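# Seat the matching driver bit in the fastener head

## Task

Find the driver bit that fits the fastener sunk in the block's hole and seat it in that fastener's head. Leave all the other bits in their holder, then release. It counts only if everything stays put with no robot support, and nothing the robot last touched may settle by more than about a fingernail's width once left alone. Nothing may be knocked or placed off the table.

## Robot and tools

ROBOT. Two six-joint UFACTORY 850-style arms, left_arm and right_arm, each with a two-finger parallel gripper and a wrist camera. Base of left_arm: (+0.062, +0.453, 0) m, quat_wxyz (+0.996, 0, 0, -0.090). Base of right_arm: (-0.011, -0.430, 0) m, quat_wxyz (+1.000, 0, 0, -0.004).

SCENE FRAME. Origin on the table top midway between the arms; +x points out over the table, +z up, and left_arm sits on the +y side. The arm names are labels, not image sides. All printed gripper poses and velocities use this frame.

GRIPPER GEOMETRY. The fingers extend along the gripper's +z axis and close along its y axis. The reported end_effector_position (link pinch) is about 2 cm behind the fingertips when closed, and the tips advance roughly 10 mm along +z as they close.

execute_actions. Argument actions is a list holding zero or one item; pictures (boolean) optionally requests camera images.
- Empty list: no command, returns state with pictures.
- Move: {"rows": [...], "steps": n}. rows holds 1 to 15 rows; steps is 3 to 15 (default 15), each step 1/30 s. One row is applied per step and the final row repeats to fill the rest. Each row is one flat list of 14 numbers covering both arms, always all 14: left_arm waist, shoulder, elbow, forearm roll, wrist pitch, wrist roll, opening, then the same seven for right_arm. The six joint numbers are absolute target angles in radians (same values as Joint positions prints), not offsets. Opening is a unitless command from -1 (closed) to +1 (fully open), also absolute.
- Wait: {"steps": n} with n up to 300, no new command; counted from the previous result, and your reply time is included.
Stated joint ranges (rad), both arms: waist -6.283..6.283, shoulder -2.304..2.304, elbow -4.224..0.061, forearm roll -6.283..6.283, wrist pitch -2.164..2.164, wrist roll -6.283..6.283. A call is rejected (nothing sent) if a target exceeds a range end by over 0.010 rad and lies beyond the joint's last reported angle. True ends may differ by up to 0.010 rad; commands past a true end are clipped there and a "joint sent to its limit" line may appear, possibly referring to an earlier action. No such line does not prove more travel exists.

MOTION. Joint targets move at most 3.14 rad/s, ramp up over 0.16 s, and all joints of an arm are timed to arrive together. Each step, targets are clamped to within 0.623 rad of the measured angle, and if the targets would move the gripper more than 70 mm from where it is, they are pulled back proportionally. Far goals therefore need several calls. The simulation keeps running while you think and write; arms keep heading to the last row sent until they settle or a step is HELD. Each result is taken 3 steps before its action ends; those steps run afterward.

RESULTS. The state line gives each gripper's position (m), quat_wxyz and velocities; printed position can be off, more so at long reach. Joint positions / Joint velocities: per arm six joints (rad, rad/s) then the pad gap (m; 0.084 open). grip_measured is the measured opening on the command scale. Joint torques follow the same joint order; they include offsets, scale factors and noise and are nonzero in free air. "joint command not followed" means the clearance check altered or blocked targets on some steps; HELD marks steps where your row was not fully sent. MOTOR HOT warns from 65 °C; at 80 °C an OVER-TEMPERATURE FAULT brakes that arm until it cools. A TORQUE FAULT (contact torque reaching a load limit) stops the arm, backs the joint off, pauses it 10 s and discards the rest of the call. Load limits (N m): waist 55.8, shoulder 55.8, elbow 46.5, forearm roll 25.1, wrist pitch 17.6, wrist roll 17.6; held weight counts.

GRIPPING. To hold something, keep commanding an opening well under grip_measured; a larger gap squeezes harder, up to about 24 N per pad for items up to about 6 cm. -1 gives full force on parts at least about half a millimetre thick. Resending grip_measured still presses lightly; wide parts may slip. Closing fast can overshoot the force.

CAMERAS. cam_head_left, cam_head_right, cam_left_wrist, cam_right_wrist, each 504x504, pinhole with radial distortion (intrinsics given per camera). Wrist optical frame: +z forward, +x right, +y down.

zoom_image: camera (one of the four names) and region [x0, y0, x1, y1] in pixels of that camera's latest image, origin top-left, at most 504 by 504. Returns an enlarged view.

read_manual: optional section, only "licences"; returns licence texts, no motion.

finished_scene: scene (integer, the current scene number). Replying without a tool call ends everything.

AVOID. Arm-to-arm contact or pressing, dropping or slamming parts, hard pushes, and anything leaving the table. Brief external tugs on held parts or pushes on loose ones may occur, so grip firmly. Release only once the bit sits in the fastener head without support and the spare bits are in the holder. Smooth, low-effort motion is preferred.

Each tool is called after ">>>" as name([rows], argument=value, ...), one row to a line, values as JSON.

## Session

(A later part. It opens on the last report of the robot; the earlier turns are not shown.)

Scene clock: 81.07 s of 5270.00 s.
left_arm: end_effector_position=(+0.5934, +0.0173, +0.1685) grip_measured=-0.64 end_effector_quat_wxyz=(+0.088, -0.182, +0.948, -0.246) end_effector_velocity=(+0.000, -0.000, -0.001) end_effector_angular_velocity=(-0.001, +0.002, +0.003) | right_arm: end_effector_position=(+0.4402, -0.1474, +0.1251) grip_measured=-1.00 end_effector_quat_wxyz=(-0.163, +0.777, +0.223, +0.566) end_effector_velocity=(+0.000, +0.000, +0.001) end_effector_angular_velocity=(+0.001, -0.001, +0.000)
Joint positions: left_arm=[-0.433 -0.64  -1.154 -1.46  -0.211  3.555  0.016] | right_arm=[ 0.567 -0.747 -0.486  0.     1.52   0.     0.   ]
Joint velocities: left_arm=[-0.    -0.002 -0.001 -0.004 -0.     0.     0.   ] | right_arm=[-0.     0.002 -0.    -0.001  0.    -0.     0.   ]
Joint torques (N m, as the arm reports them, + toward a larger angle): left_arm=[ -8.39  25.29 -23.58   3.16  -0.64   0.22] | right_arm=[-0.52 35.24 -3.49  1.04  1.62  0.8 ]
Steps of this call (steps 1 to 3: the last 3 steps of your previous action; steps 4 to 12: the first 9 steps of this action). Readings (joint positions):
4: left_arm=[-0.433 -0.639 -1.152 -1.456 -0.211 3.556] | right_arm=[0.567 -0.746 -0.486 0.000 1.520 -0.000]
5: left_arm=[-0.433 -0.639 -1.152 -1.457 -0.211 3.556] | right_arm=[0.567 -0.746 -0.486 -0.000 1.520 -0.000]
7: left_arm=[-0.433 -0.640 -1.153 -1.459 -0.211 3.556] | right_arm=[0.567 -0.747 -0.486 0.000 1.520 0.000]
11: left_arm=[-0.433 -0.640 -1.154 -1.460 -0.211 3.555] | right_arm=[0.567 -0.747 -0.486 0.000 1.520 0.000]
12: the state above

>>> execute_actions([
  {"rows":[[-0.4315,-0.6317,-1.1479,-1.4421,-0.2123,3.53,-0.9,0.567,-0.7465,-0.486,0,1.52,0,-1]],"steps":10},
])

>>> execute_actions([
  {"rows":[[-0.4315,-0.6317,-1.1479,-1.4421,-0.2123,3.80,-0.9,0.567,-0.7465,-0.486,0,1.52,0,-1]],"steps":15},
])

>>> execute_actions([
  {"steps":8},
], pictures=true)

>>> zoom_image(camera="cam_right_wrist", region=[170,170,310,310])

Scene clock: 81.47 s of 5270.00 s.
left_arm: end_effector_position=(+0.5918, +0.0188, +0.1700) grip_measured=-0.64 end_effector_quat_wxyz=(+0.087, -0.185, +0.948, -0.246) end_effector_velocity=(+0.000, +0.003, +0.010) end_effector_angular_velocity=(-0.006, +0.000, +0.014) | right_arm: end_effector_position=(+0.4402, -0.1474, +0.1251) grip_measured=-1.00 end_effector_quat_wxyz=(-0.163, +0.777, +0.223, +0.566) end_effector_velocity=(+0.000, -0.000, +0.001) end_effector_angular_velocity=(+0.000, -0.001, -0.000)
Joint positions: left_arm=[-0.432 -0.634 -1.149 -1.445 -0.212  3.534  0.016] | right_arm=[ 0.567 -0.746 -0.486  0.     1.52  -0.     0.   ]
Joint velocities: left_arm=[ 0.004  0.021  0.009  0.034 -0.001 -0.046  0.   ] | right_arm=[-0.     0.001  0.     0.    -0.    -0.     0.   ]
Joint torques (N m, as the arm reports them, + toward a larger angle): left_arm=[ -3.71  28.73 -23.62   3.21  -0.55  -0.08] | right_arm=[-0.57 35.3  -3.33  0.87  1.7   0.75]
Steps of this call (steps 1 to 3: the last 3 steps of your previous action; steps 4 to 5: the robot went on to your last target; steps 6 to 12: the first 7 steps of this action). Readings (joint positions):
6: left_arm=[-0.433 -0.640 -1.154 -1.461 -0.211 3.555] | right_arm=[0.567 -0.747 -0.486 -0.000 1.520 -0.000]
7: left_arm=[-0.433 -0.640 -1.153 -1.459 -0.211 3.552] | right_arm=[0.567 -0.746 -0.486 0.000 1.520 0.000]
9: left_arm=[-0.433 -0.637 -1.150 -1.451 -0.212 3.542] | right_arm=[0.567 -0.746 -0.486 -0.000 1.520 0.000]
12: the state above

Scene clock: 81.97 s of 5270.00 s.
left_arm: end_effector_position=(+0.5918, +0.0192, +0.1709) grip_measured=-0.64 end_effector_quat_wxyz=(+0.117, -0.065, +0.963, -0.233) end_effector_velocity=(+0.001, -0.001, +0.001) end_effector_angular_velocity=(+0.047, -0.084, -0.162) | right_arm: end_effector_position=(+0.4402, -0.1474, +0.1251) grip_measured=-1.00 end_effector_quat_wxyz=(-0.163, +0.777, +0.223, +0.566) end_effector_velocity=(-0.000, -0.000, -0.000) end_effector_angular_velocity=(-0.000, +0.000, -0.000)
Joint positions: left_arm=[-0.431 -0.632 -1.148 -1.442 -0.212  3.782  0.016] | right_arm=[ 0.567 -0.747 -0.486 -0.     1.52  -0.     0.   ]
Joint velocities: left_arm=[-0.     0.001 -0.001  0.001  0.     0.187  0.001] | right_arm=[ 0.  0.  0.  0. -0. -0.  0.]
Joint torques (N m, as the arm reports them, + toward a larger angle): left_arm=[ -6.31  33.07 -28.1    3.81  -0.49   0.14] | right_arm=[-0.55 36.05 -2.94  0.88  1.63  0.78]
Steps of this call (steps 1 to 3: the last 3 steps of your previous action; steps 4 to 15: the first 12 steps of this action). Readings (joint positions):
4: left_arm=[-0.432 -0.633 -1.148 -1.443 -0.212 3.531] | right_arm=[0.567 -0.747 -0.486 0.000 1.520 -0.000]
5: left_arm=[-0.432 -0.632 -1.148 -1.443 -0.212 3.534] | right_arm=[0.567 -0.747 -0.486 0.000 1.520 0.000]
7: left_arm=[-0.432 -0.632 -1.148 -1.442 -0.212 3.572] | right_arm=[0.567 -0.747 -0.486 0.000 1.520 0.000]
11: left_arm=[-0.431 -0.632 -1.148 -1.442 -0.212 3.727] | right_arm=[0.567 -0.747 -0.486 -0.000 1.520 0.000]
15: the state above

Scene clock: 82.23 s of 5270.00 s.
left_arm: end_effector_position=(+0.5919, +0.0191, +0.1710) grip_measured=-0.64 end_effector_quat_wxyz=(+0.119, -0.057, +0.964, -0.232) end_effector_velocity=(-0.000, -0.001, +0.000) end_effector_angular_velocity=(+0.003, -0.006, -0.012) | right_arm: end_effector_position=(+0.4402, -0.1474, +0.1251) grip_measured=-1.00 end_effector_quat_wxyz=(-0.163, +0.777, +0.223, +0.566) end_effector_velocity=(+0.000, -0.000, +0.001) end_effector_angular_velocity=(+0.001, -0.002, -0.001)
Joint positions: left_arm=[-0.432 -0.632 -1.148 -1.442 -0.212  3.799  0.016] | right_arm=[ 0.567 -0.747 -0.486  0.     1.52   0.     0.   ]
Joint velocities: left_arm=[-0.001  0.    -0.     0.    -0.001  0.013  0.   ] | right_arm=[ 0.     0.002  0.     0.001  0.    -0.     0.   ]
Joint torques (N m, as the arm reports them, + toward a larger angle): left_arm=[ -5.12  32.17 -26.8    3.94  -0.38  -0.02] | right_arm=[-0.63 35.35 -2.98  0.86  1.64  0.72]
Kept back: nothing.
Steps of this call (steps 1 to 3: the last 3 steps of your previous action; steps 4 to 8: the robot went on to your last target). Readings (joint positions):
1: left_arm=[-0.431 -0.632 -1.148 -1.442 -0.212 3.787] | right_arm=[0.567 -0.746 -0.486 0.000 1.520 -0.000]
2: left_arm=[-0.432 -0.632 -1.148 -1.442 -0.212 3.791] | right_arm=[0.567 -0.747 -0.486 -0.000 1.520 -0.000]
4: left_arm=[-0.432 -0.632 -1.148 -1.442 -0.212 3.795] | right_arm=[0.567 -0.746 -0.486 -0.000 1.520 0.000]
8: the state above

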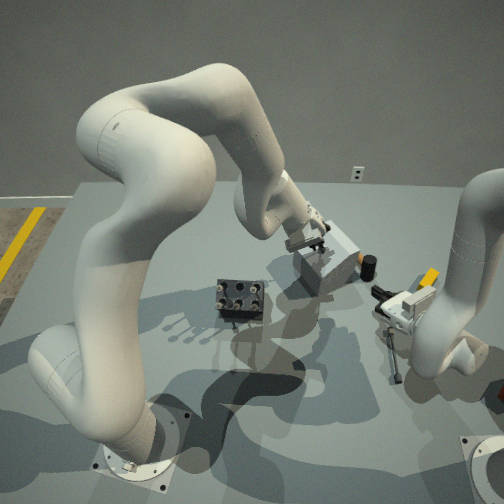

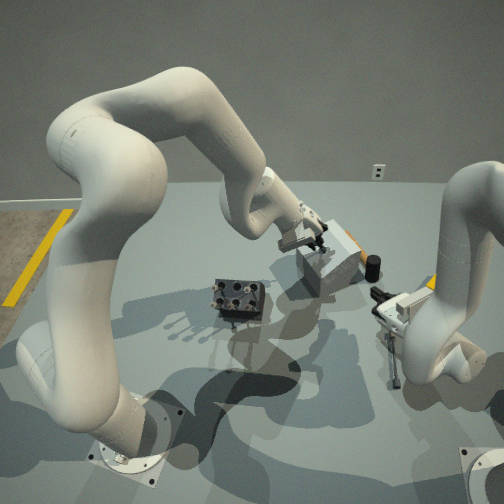

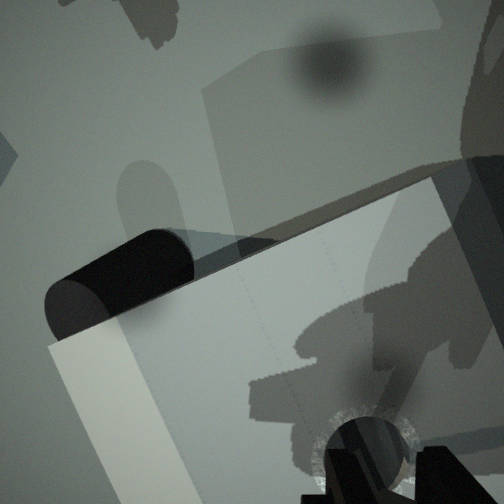

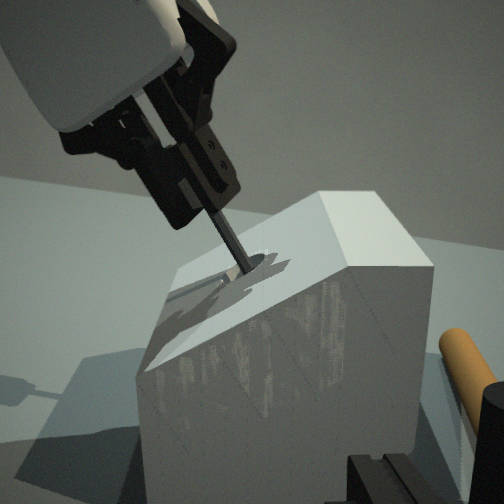

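Region (170, 170, 310, 310) of cam_right_wrist's 504x504 image, scaled by 3.600, with more detail than that image has.

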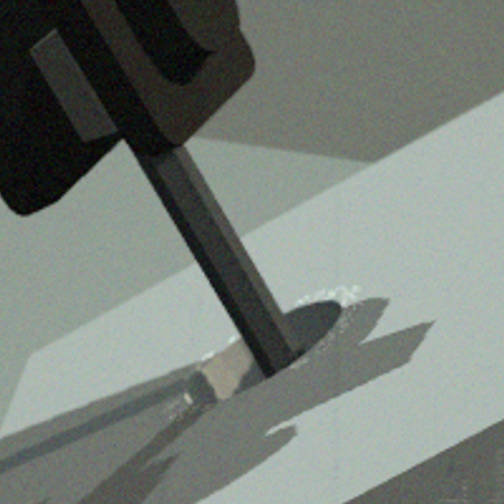

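The twist test shows the same resistance 3 mm above the floor, so the tip is inside the socket. Re-centring, pressing down, then releasing.

>>> execute_actions([
  {"rows":[[-0.4315,-0.6317,-1.1479,-1.4421,-0.2123,3.53,-0.9,0.567,-0.7465,-0.486,0,1.52,0,-1]],"steps":15},
])

>>> execute_actions([
  {"rows":[[-0.4330,-0.6411,-1.1536,-1.4608,-0.2112,3.545,-0.9,0.567,-0.7465,-0.486,0,1.52,0,-1]],"steps":15},
])

Scene clock: 82.73 s of 5270.00 s.
left_arm: end_effector_position=(+0.5922, +0.0189, +0.1715) grip_measured=-0.64 end_effector_quat_wxyz=(+0.089, -0.177, +0.949, -0.246) end_effector_velocity=(-0.001, +0.001, -0.003) end_effector_angular_velocity=(-0.045, +0.085, +0.160) | right_arm: end_effector_position=(+0.4402, -0.1474, +0.1251) grip_measured=-1.00 end_effector_quat_wxyz=(-0.163, +0.777, +0.223, +0.566) end_effector_velocity=(+0.000, -0.000, -0.000) end_effector_angular_velocity=(+0.000, -0.000, -0.000)
Joint positions: left_arm=[-0.432 -0.631 -1.148 -1.442 -0.212  3.548  0.016] | right_arm=[ 0.567 -0.747 -0.486  0.     1.52   0.     0.   ]
Joint velocities: left_arm=[ 0.    -0.003  0.002 -0.    -0.001 -0.186 -0.   ] | right_arm=[-0. -0. -0. -0.  0.  0.  0.]
Joint torques (N m, as the arm reports them, + toward a larger angle): left_arm=[ -5.07  31.96 -23.8    4.2   -0.56  -0.12] | right_arm=[-0.68 36.06 -3.35  0.97  1.68  0.76]
Steps of this call (steps 1 to 3: the robot went on to your last target; steps 4 to 15: the first 12 steps of this action). Readings (joint positions):
4: left_arm=[-0.432 -0.632 -1.148 -1.442 -0.212 3.800] | right_arm=[0.567 -0.747 -0.486 0.000 1.520 0.000]
5: left_arm=[-0.432 -0.632 -1.148 -1.442 -0.212 3.796] | right_arm=[0.567 -0.747 -0.486 0.000 1.520 -0.000]
7: left_arm=[-0.432 -0.632 -1.148 -1.442 -0.212 3.759] | right_arm=[0.567 -0.747 -0.486 -0.000 1.520 0.000]
11: left_arm=[-0.431 -0.631 -1.149 -1.442 -0.212 3.604] | right_arm=[0.567 -0.747 -0.486 0.000 1.520 -0.000]
15: the state above

Scene clock: 83.23 s of 5270.00 s.
left_arm: end_effector_position=(+0.5934, +0.0173, +0.1685) grip_measured=-0.64 end_effector_quat_wxyz=(+0.087, -0.187, +0.947, -0.247) end_effector_velocity=(+0.001, -0.000, -0.000) end_effector_angular_velocity=(-0.002, +0.000, +0.002) | right_arm: end_effector_position=(+0.4402, -0.1474, +0.1251) grip_measured=-1.00 end_effector_quat_wxyz=(-0.163, +0.777, +0.223, +0.566) end_effector_velocity=(+0.001, -0.000, +0.001) end_effector_angular_velocity=(+0.000, -0.001, -0.002)
Joint positions: left_arm=[-0.433 -0.64  -1.154 -1.46  -0.211  3.545  0.016] | right_arm=[ 0.567 -0.746 -0.486 -0.     1.52   0.     0.   ]
Joint velocities: left_arm=[ 0.001 -0.002 -0.002 -0.005 -0.001  0.004  0.   ] | right_arm=[-0.     0.001 -0.     0.001 -0.     0.     0.   ]
Joint torques (N m, as the arm reports them, + toward a larger angle): left_arm=[ -6.33  26.49 -22.1    3.52  -0.74  -0.04] | right_arm=[-1.71 35.74 -2.78  1.31  1.73  0.72]
Steps of this call (steps 1 to 3: the last 3 steps of your previous action; steps 4 to 15: the first 12 steps of this action). Readings (joint positions):
4: left_arm=[-0.432 -0.632 -1.148 -1.442 -0.212 3.535] | right_arm=[0.567 -0.747 -0.486 -0.000 1.520 -0.000]
5: left_arm=[-0.432 -0.632 -1.149 -1.444 -0.212 3.535] | right_arm=[0.567 -0.746 -0.486 0.000 1.520 0.000]
7: left_arm=[-0.432 -0.636 -1.151 -1.452 -0.212 3.539] | right_arm=[0.567 -0.746 -0.486 0.000 1.520 0.000]
11: left_arm=[-0.433 -0.640 -1.153 -1.459 -0.211 3.544] | right_arm=[0.567 -0.747 -0.486 -0.000 1.520 0.000]
15: the state above

>>> execute_actions([
  {"rows":[[-0.4330,-0.6411,-1.1536,-1.4608,-0.2112,3.545,-0.7,0.567,-0.7465,-0.486,0,1.52,0,-1],[-0.4330,-0.6411,-1.1536,-1.4608,-0.2112,3.545,-0.64,0.567,-0.7465,-0.486,0,1.52,0,-1],[-0.4330,-0.6411,-1.1536,-1.4608,-0.2112,3.545,-0.6,0.567,-0.7465,-0.486,0,1.52,0,-1],[-0.4330,-0.6411,-1.1536,-1.4608,-0.2112,3.545,-0.57,0.567,-0.7465,-0.486,0,1.52,0,-1],[-0.4330,-0.6411,-1.1536,-1.4608,-0.2112,3.545,-0.54,0.567,-0.7465,-0.486,0,1.52,0,-1],[-0.4330,-0.6411,-1.1536,-1.4608,-0.2112,3.545,-0.5,0.567,-0.7465,-0.486,0,1.52,0,-1],[-0.4330,-0.6411,-1.1536,-1.4608,-0.2112,3.545,-0.45,0.567,-0.7465,-0.486,0,1.52,0,-1],[-0.4330,-0.6411,-1.1536,-1.4608,-0.2112,3.545,-0.4,0.567,-0.7465,-0.486,0,1.52,0,-1],[-0.4330,-0.6411,-1.1536,-1.4608,-0.2112,3.545,-0.3,0.567,-0.7465,-0.486,0,1.52,0,-1],[-0.4330,-0.6411,-1.1536,-1.4608,-0.2112,3.545,-0.2,0.567,-0.7465,-0.486,0,1.52,0,-1],[-0.4330,-0.6411,-1.1536,-1.4608,-0.2112,3.545,-0.05,0.567,-0.7465,-0.486,0,1.52,0,-1],[-0.4330,-0.6411,-1.1536,-1.4608,-0.2112,3.545,0.1,0.567,-0.7465,-0.486,0,1.52,0,-1],[-0.4330,-0.6411,-1.1536,-1.4608,-0.2112,3.545,0.3,0.567,-0.7465,-0.486,0,1.52,0,-1]],"steps":15},
])

>>> execute_actions([
  {"steps":12},
], pictures=true)

Scene clock: 83.90 s of 5270.00 s.
left_arm: end_effector_position=(+0.5927, +0.0173, +0.1672) grip_measured=-0.10 end_effector_quat_wxyz=(+0.086, -0.187, +0.947, -0.246) end_effector_velocity=(+0.003, -0.001, +0.005) end_effector_angular_velocity=(-0.005, -0.007, +0.002) | right_arm: end_effector_position=(+0.4402, -0.1474, +0.1251) grip_measured=-1.00 end_effector_quat_wxyz=(-0.163, +0.777, +0.223, +0.566) end_effector_velocity=(+0.000, -0.000, +0.000) end_effector_angular_velocity=(+0.000, -0.000, -0.000)
Joint positions: left_arm=[-0.433 -0.642 -1.153 -1.461 -0.211  3.545  0.04 ] | right_arm=[ 0.567 -0.747 -0.486  0.     1.52   0.     0.   ]
Joint velocities: left_arm=[ 0.001  0.006 -0.003  0.     0.001 -0.001  0.183] | right_arm=[-0.  0. -0.  0. -0. -0.  0.]
Joint torques (N m, as the arm reports them, + toward a larger angle): left_arm=[ -5.    32.91 -23.66   3.64  -0.55  -0.31] | right_arm=[-1.04 35.86 -3.44  0.87  1.67  0.78]
Steps of this call (steps 1 to 3: the last 3 steps of your previous action; steps 4 to 8: the robot went on to your last target; steps 9 to 20: the first 12 steps of this action). Readings (joint positions):
9: left_arm=[-0.433 -0.640 -1.154 -1.461 -0.211 3.545] | right_arm=[0.567 -0.747 -0.486 0.000 1.520 -0.000]
10: left_arm=[-0.433 -0.640 -1.154 -1.461 -0.211 3.545] | right_arm=[0.567 -0.747 -0.486 0.000 1.520 0.000]
12: left_arm=[-0.433 -0.641 -1.154 -1.461 -0.211 3.545] | right_arm=[0.567 -0.746 -0.486 0.000 1.520 0.000]
16: left_arm=[-0.433 -0.643 -1.153 -1.461 -0.212 3.545] | right_arm=[0.567 -0.746 -0.486 -0.000 1.520 -0.000]
20: the state above

Scene clock: 84.30 s of 5270.00 s.
left_arm: end_effector_position=(+0.5930, +0.0173, +0.1677) grip_measured=+0.29 end_effector_quat_wxyz=(+0.086, -0.187, +0.947, -0.247) end_effector_velocity=(-0.000, +0.000, -0.000) end_effector_angular_velocity=(-0.000, +0.001, -0.002) | right_arm: end_effector_position=(+0.4402, -0.1474, +0.1251) grip_measured=-1.00 end_effector_quat_wxyz=(-0.163, +0.777, +0.223, +0.566) end_effector_velocity=(-0.000, -0.000, -0.002) end_effector_angular_velocity=(-0.002, +0.002, -0.001)
Joint positions: left_arm=[-0.433 -0.641 -1.154 -1.461 -0.211  3.545  0.056] | right_arm=[ 0.567 -0.747 -0.486  0.     1.52   0.     0.   ]
Joint velocities: left_arm=[ 0.    -0.     0.     0.    -0.001  0.001  0.   ] | right_arm=[-0.    -0.003 -0.001  0.001 -0.001 -0.     0.   ]
Joint torques (N m, as the arm reports them, + toward a larger angle): left_arm=[ -6.29  33.76 -23.77   3.88  -0.54  -0.01] | right_arm=[-0.7  35.99 -3.11  0.83  1.67  0.7 ]
Kept back: nothing.
Steps of this call (steps 1 to 3: the last 3 steps of your previous action; steps 4 to 12: the robot went on to your last target). Readings (joint positions):
1: left_arm=[-0.433 -0.642 -1.153 -1.461 -0.211 3.545] | right_arm=[0.567 -0.747 -0.486 0.000 1.520 0.000]
2: left_arm=[-0.433 -0.641 -1.153 -1.461 -0.211 3.545] | right_arm=[0.567 -0.746 -0.486 0.000 1.520 -0.000]
4: left_arm=[-0.433 -0.641 -1.154 -1.461 -0.211 3.545] | right_arm=[0.567 -0.747 -0.486 -0.000 1.520 0.000]
8: left_arm=[-0.433 -0.641 -1.154 -1.461 -0.211 3.545] | right_arm=[0.567 -0.746 -0.486 -0.000 1.520 -0.000]
12: the state above

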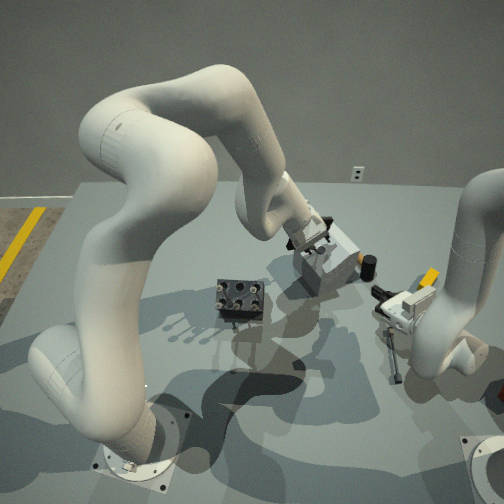

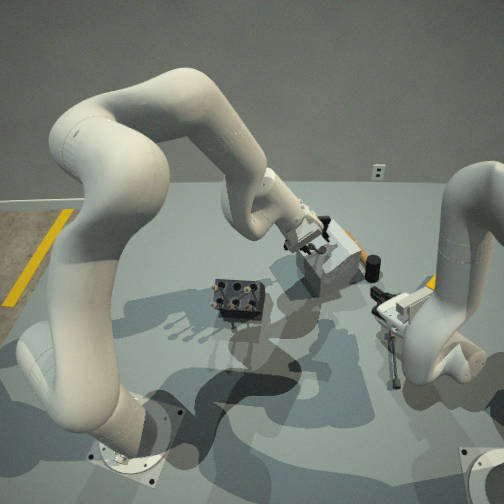

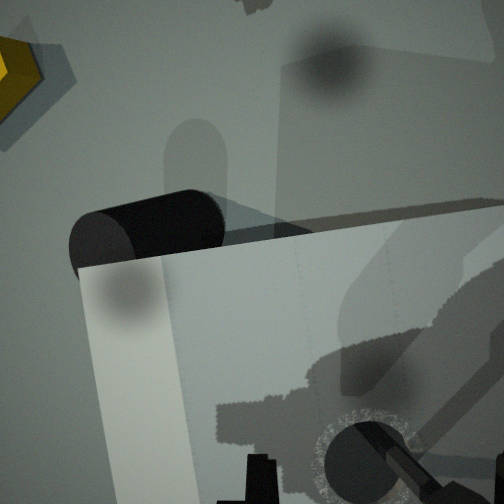

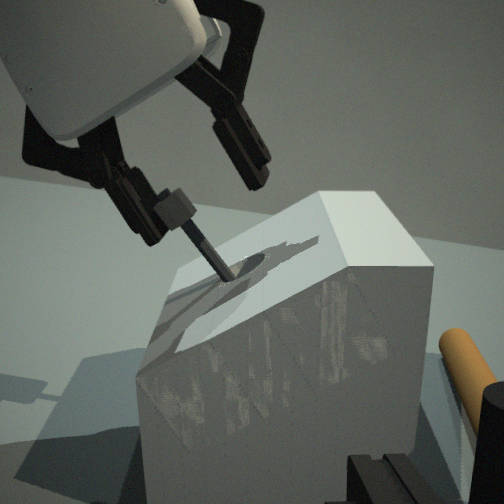

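>>> execute_actions([
  {"rows":[[-0.4195,-0.5569,-1.1055,-1.2938,-0.2248,3.3834,0.8,0.567,-0.7465,-0.486,0,1.52,0,-1]],"steps":13},
])

>>> execute_actions([
  {"rows":[[-0.3957,-0.4194,-1.0421,-1.025,-0.2671,3.1275,0.8,0.567,-0.7465,-0.486,0,1.52,0,-1]],"steps":15},
])

>>> execute_actions([
  {"steps":8},
], pictures=true)

>>> zoom_image(camera="cam_left_wrist", region=[270,340,400,470])

Scene clock: 84.80 s of 5270.00 s.
left_arm: end_effector_position=(+0.5850, +0.0313, +0.1968) grip_measured=+0.80 end_effector_quat_wxyz=(+0.087, -0.187, +0.947, -0.247) end_effector_velocity=(-0.019, +0.019, +0.013) end_effector_angular_velocity=(+0.015, +0.028, +0.006) | right_arm: end_effector_position=(+0.4402, -0.1474, +0.1251) grip_measured=-1.00 end_effector_quat_wxyz=(-0.163, +0.777, +0.223, +0.566) end_effector_velocity=(-0.000, +0.000, +0.000) end_effector_angular_velocity=(+0.000, -0.000, +0.000)
Joint positions: left_arm=[-0.421 -0.564 -1.111 -1.309 -0.223  3.399  0.077] | right_arm=[ 0.567 -0.747 -0.486 -0.     1.52  -0.     0.   ]
Joint velocities: left_arm=[ 0.01   0.066  0.059  0.164 -0.015 -0.167  0.   ] | right_arm=[ 0. -0.  0.  0.  0.  0.  0.]
Joint torques (N m, as the arm reports them, + toward a larger angle): left_arm=[ -8.39  30.12 -24.94   1.12  -0.22   0.09] | right_arm=[-0.94 35.69 -3.22  0.76  1.76  0.66]
Steps of this call (steps 1 to 5: the robot went on to your last target; steps 6 to 15: the first 10 steps of this action). Readings (joint positions):
6: left_arm=[-0.433 -0.641 -1.154 -1.461 -0.211 3.545] | right_arm=[0.567 -0.747 -0.486 -0.000 1.520 0.000]
7: left_arm=[-0.433 -0.640 -1.153 -1.458 -0.211 3.542] | right_arm=[0.567 -0.747 -0.486 0.000 1.520 0.000]
9: left_arm=[-0.430 -0.623 -1.142 -1.422 -0.214 3.506] | right_arm=[0.567 -0.746 -0.486 -0.000 1.520 -0.000]
13: left_arm=[-0.422 -0.571 -1.116 -1.326 -0.222 3.416] | right_arm=[0.567 -0.747 -0.486 -0.000 1.520 0.000]
15: the state above

Scene clock: 85.30 s of 5270.00 s.
left_arm: end_effector_position=(+0.5695, +0.0568, +0.2480) grip_measured=+0.80 end_effector_quat_wxyz=(+0.086, -0.187, +0.947, -0.247) end_effector_velocity=(-0.019, +0.021, +0.014) end_effector_angular_velocity=(+0.020, +0.031, +0.009) | right_arm: end_effector_position=(+0.4402, -0.1474, +0.1251) grip_measured=-1.00 end_effector_quat_wxyz=(-0.163, +0.777, +0.223, +0.566) end_effector_velocity=(-0.000, +0.000, +0.000) end_effector_angular_velocity=(+0.000, -0.000, +0.001)
Joint positions: left_arm=[-0.397 -0.427 -1.046 -1.042 -0.264  3.144  0.077] | right_arm=[ 0.567 -0.747 -0.486  0.     1.52   0.     0.   ]
Joint velocities: left_arm=[ 0.012  0.069  0.052  0.172 -0.029 -0.176 -0.   ] | right_arm=[ 0.     0.     0.    -0.001  0.    -0.     0.   ]
Joint torques (N m, as the arm reports them, + toward a larger angle): left_arm=[ -6.01  22.91 -27.37   2.92  -0.24   0.08] | right_arm=[-1.9  35.11 -3.2   0.81  1.7   0.72]
Steps of this call (steps 1 to 3: the last 3 steps of your previous action; steps 4 to 15: the first 12 steps of this action). Readings (joint positions):
4: left_arm=[-0.420 -0.559 -1.107 -1.298 -0.224 3.387] | right_arm=[0.567 -0.747 -0.486 -0.000 1.520 -0.000]
5: left_arm=[-0.420 -0.557 -1.105 -1.294 -0.225 3.383] | right_arm=[0.567 -0.747 -0.486 0.000 1.520 0.000]
7: left_arm=[-0.416 -0.539 -1.095 -1.256 -0.231 3.345] | right_arm=[0.567 -0.747 -0.486 -0.000 1.520 0.000]
11: left_arm=[-0.402 -0.454 -1.060 -1.096 -0.256 3.197] | right_arm=[0.567 -0.746 -0.486 -0.000 1.520 -0.000]
15: the state above

Scene clock: 85.57 s of 5270.00 s.
left_arm: end_effector_position=(+0.5682, +0.0586, +0.2501) grip_measured=+0.80 end_effector_quat_wxyz=(+0.086, -0.188, +0.947, -0.247) end_effector_velocity=(+0.000, +0.001, +0.004) end_effector_angular_velocity=(-0.001, -0.004, -0.000) | right_arm: end_effector_position=(+0.4402, -0.1474, +0.1251) grip_measured=-1.00 end_effector_quat_wxyz=(-0.163, +0.777, +0.223, +0.566) end_effector_velocity=(+0.000, -0.000, -0.000) end_effector_angular_velocity=(-0.000, +0.000, +0.000)
Joint positions: left_arm=[-0.396 -0.42  -1.042 -1.026 -0.267  3.129  0.077] | right_arm=[ 0.567 -0.746 -0.486  0.     1.52  -0.     0.   ]
Joint velocities: left_arm=[ 0.001  0.008  0.001  0.012 -0.001 -0.011 -0.   ] | right_arm=[-0.    -0.001 -0.    -0.    -0.    -0.     0.   ]
Joint torques (N m, as the arm reports them, + toward a larger angle): left_arm=[ -5.94  27.11 -26.25   2.88  -0.01  -0.15] | right_arm=[-1.23 35.59 -3.16  1.    1.61  0.75]
Kept back: nothing.
Steps of this call (steps 1 to 3: the last 3 steps of your previous action; steps 4 to 8: the robot went on to your last target). Readings (joint positions):
1: left_arm=[-0.397 -0.425 -1.045 -1.037 -0.265 3.139] | right_arm=[0.567 -0.747 -0.486 -0.000 1.520 0.000]
2: left_arm=[-0.396 -0.424 -1.044 -1.034 -0.266 3.136] | right_arm=[0.567 -0.746 -0.486 0.000 1.520 -0.000]
4: left_arm=[-0.396 -0.422 -1.043 -1.030 -0.266 3.132] | right_arm=[0.567 -0.747 -0.486 0.000 1.520 -0.000]
8: the state above

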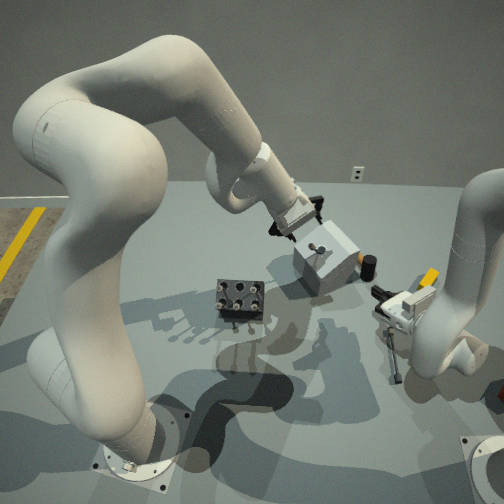

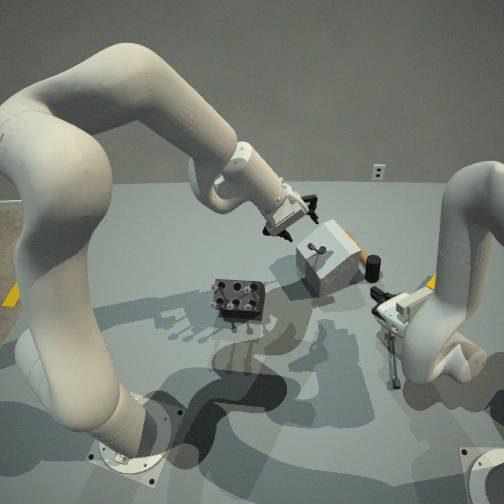

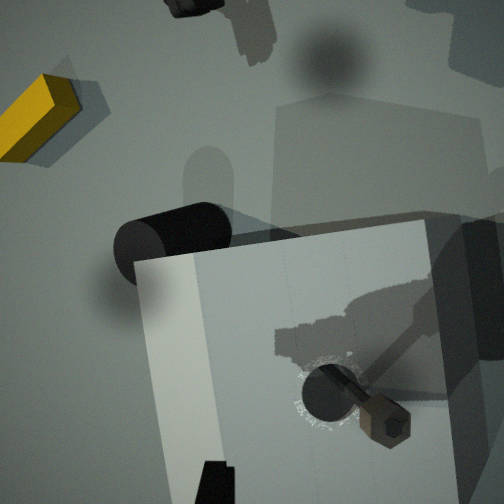

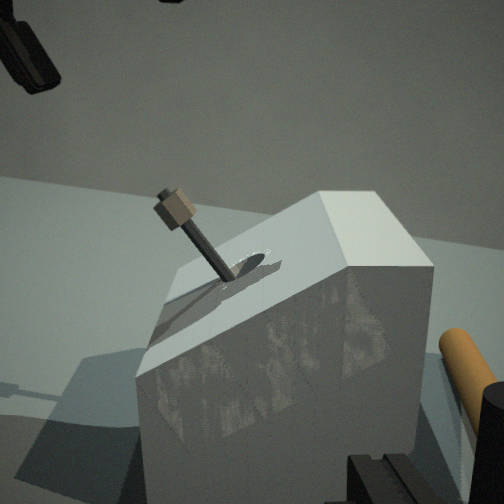

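Region (270, 340, 400, 470) of cam_left_wrist's 504x504 image, scaled by 3.877, with more detail than that image has.

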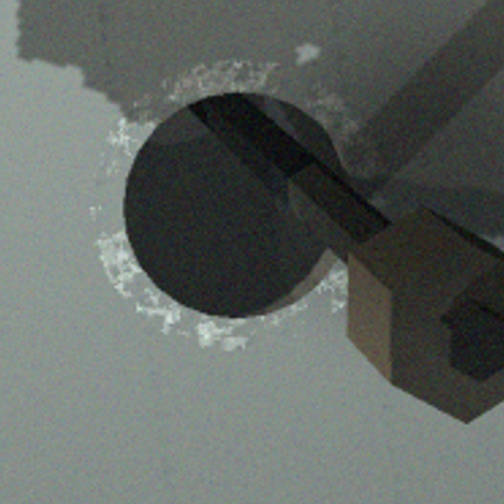

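>>> execute_actions([
  {"rows":[[-0.30,-0.4194,-1.0421,-1.025,-0.2671,3.1275,0.8,0.567,-0.7465,-0.486,0,1.52,0,-1]],"steps":15},
])

>>> execute_actions([
  {"steps":6},
], pictures=true)

>>> zoom_image(camera="cam_left_wrist", region=[170,170,340,340])

Scene clock: 86.23 s of 5270.00 s.
left_arm: end_effector_position=(+0.6024, +0.1070, +0.2505) grip_measured=+0.80 end_effector_quat_wxyz=(+0.097, -0.231, +0.937, -0.242) end_effector_velocity=(+0.010, +0.016, -0.000) end_effector_angular_velocity=(-0.002, +0.003, +0.030) | right_arm: end_effector_position=(+0.4402, -0.1474, +0.1251) grip_measured=-1.00 end_effector_quat_wxyz=(-0.163, +0.777, +0.223, +0.566) end_effector_velocity=(-0.000, +0.001, +0.000) end_effector_angular_velocity=(+0.001, -0.000, +0.002)
Joint positions: left_arm=[-0.304 -0.419 -1.042 -1.025 -0.267  3.128  0.077] | right_arm=[ 0.567 -0.747 -0.486  0.     1.52  -0.     0.   ]
Joint velocities: left_arm=[ 0.031 -0.    -0.    -0.    -0.003 -0.001  0.   ] | right_arm=[ 0.001  0.001  0.    -0.002 -0.    -0.     0.   ]
Joint torques (N m, as the arm reports them, + toward a larger angle): left_arm=[ -3.29  29.17 -25.72   3.34   0.07  -0.08] | right_arm=[-1.61 35.88 -2.96  0.86  1.72  0.74]
Steps of this call (steps 1 to 8: the robot went on to your last target; steps 9 to 20: the first 12 steps of this action). Readings (joint positions):
9: left_arm=[-0.396 -0.419 -1.042 -1.025 -0.267 3.128] | right_arm=[0.567 -0.747 -0.486 -0.000 1.520 -0.000]
10: left_arm=[-0.393 -0.419 -1.042 -1.025 -0.267 3.128] | right_arm=[0.567 -0.747 -0.486 -0.000 1.520 -0.000]
12: left_arm=[-0.364 -0.419 -1.042 -1.025 -0.268 3.128] | right_arm=[0.567 -0.746 -0.486 0.000 1.520 -0.000]
16: left_arm=[-0.313 -0.419 -1.042 -1.025 -0.266 3.128] | right_arm=[0.567 -0.746 -0.486 0.000 1.520 0.000]
20: the state above

Scene clock: 86.43 s of 5270.00 s.
left_arm: end_effector_position=(+0.6033, +0.1086, +0.2505) grip_measured=+0.80 end_effector_quat_wxyz=(+0.098, -0.232, +0.937, -0.242) end_effector_velocity=(+0.003, +0.002, +0.001) end_effector_angular_velocity=(-0.001, -0.003, +0.006) | right_arm: end_effector_position=(+0.4402, -0.1474, +0.1251) grip_measured=-1.00 end_effector_quat_wxyz=(-0.163, +0.777, +0.223, +0.566) end_effector_velocity=(-0.000, +0.000, -0.000) end_effector_angular_velocity=(+0.000, +0.000, +0.001)
Joint positions: left_arm=[-0.301 -0.419 -1.042 -1.025 -0.267  3.128  0.077] | right_arm=[ 0.567 -0.747 -0.486 -0.     1.52   0.     0.   ]
Joint velocities: left_arm=[ 0.005  0.001 -0.002 -0.     0.001 -0.     0.   ] | right_arm=[ 0.001 -0.     0.    -0.001  0.     0.     0.   ]
Joint torques (N m, as the arm reports them, + toward a larger angle): left_arm=[ -6.23  27.81 -25.83   2.8   -0.09  -0.32] | right_arm=[-0.96 34.96 -2.56  1.04  1.71  0.68]
Kept back: nothing.
Steps of this call (steps 1 to 3: the last 3 steps of your previous action; steps 4 to 6: the robot went on to your last target). Readings (joint positions):
1: left_arm=[-0.303 -0.419 -1.042 -1.025 -0.267 3.128] | right_arm=[0.567 -0.746 -0.486 -0.000 1.520 0.000]
2: left_arm=[-0.302 -0.419 -1.042 -1.025 -0.267 3.128] | right_arm=[0.567 -0.747 -0.486 0.000 1.520 -0.000]
4: left_arm=[-0.301 -0.419 -1.042 -1.025 -0.267 3.128] | right_arm=[0.567 -0.747 -0.486 -0.000 1.520 0.000]
6: the state above

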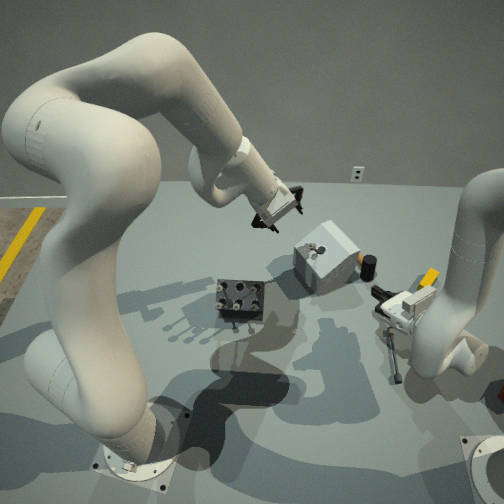

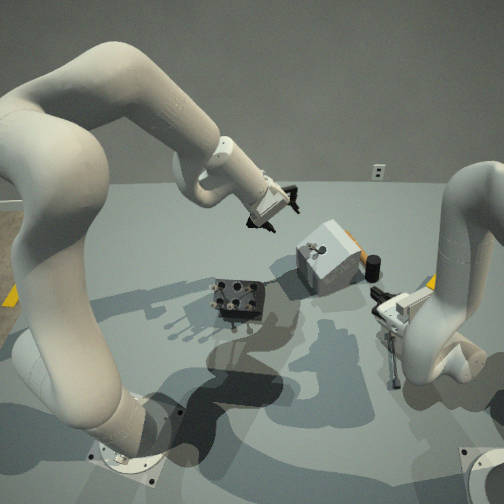

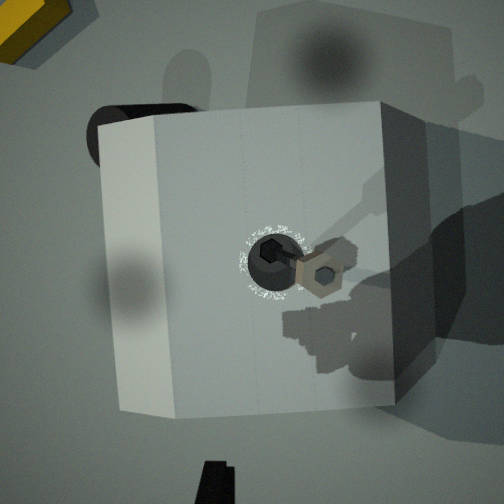

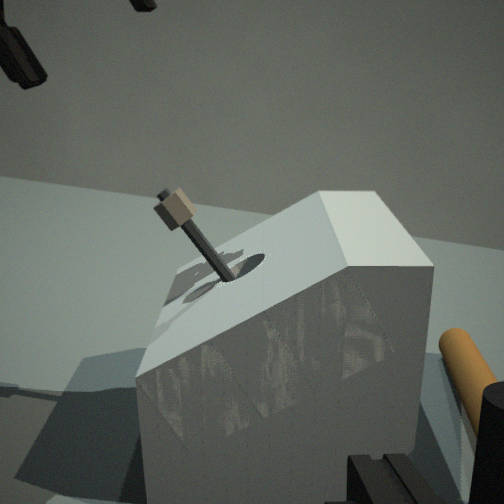

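Region (170, 170, 340, 340) of cam_left_wrist's 504x504 image, scaled by 2.965, with more detail than that image has.

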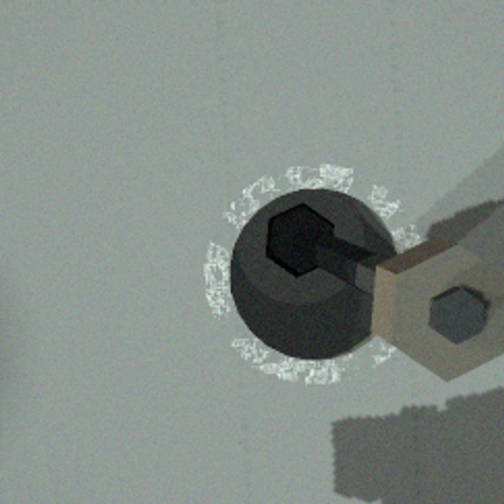

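The view down the bore shows the hex tip sitting inside the socket.

>>> finished_scene(scene=2)

The scene is finished: the task was done.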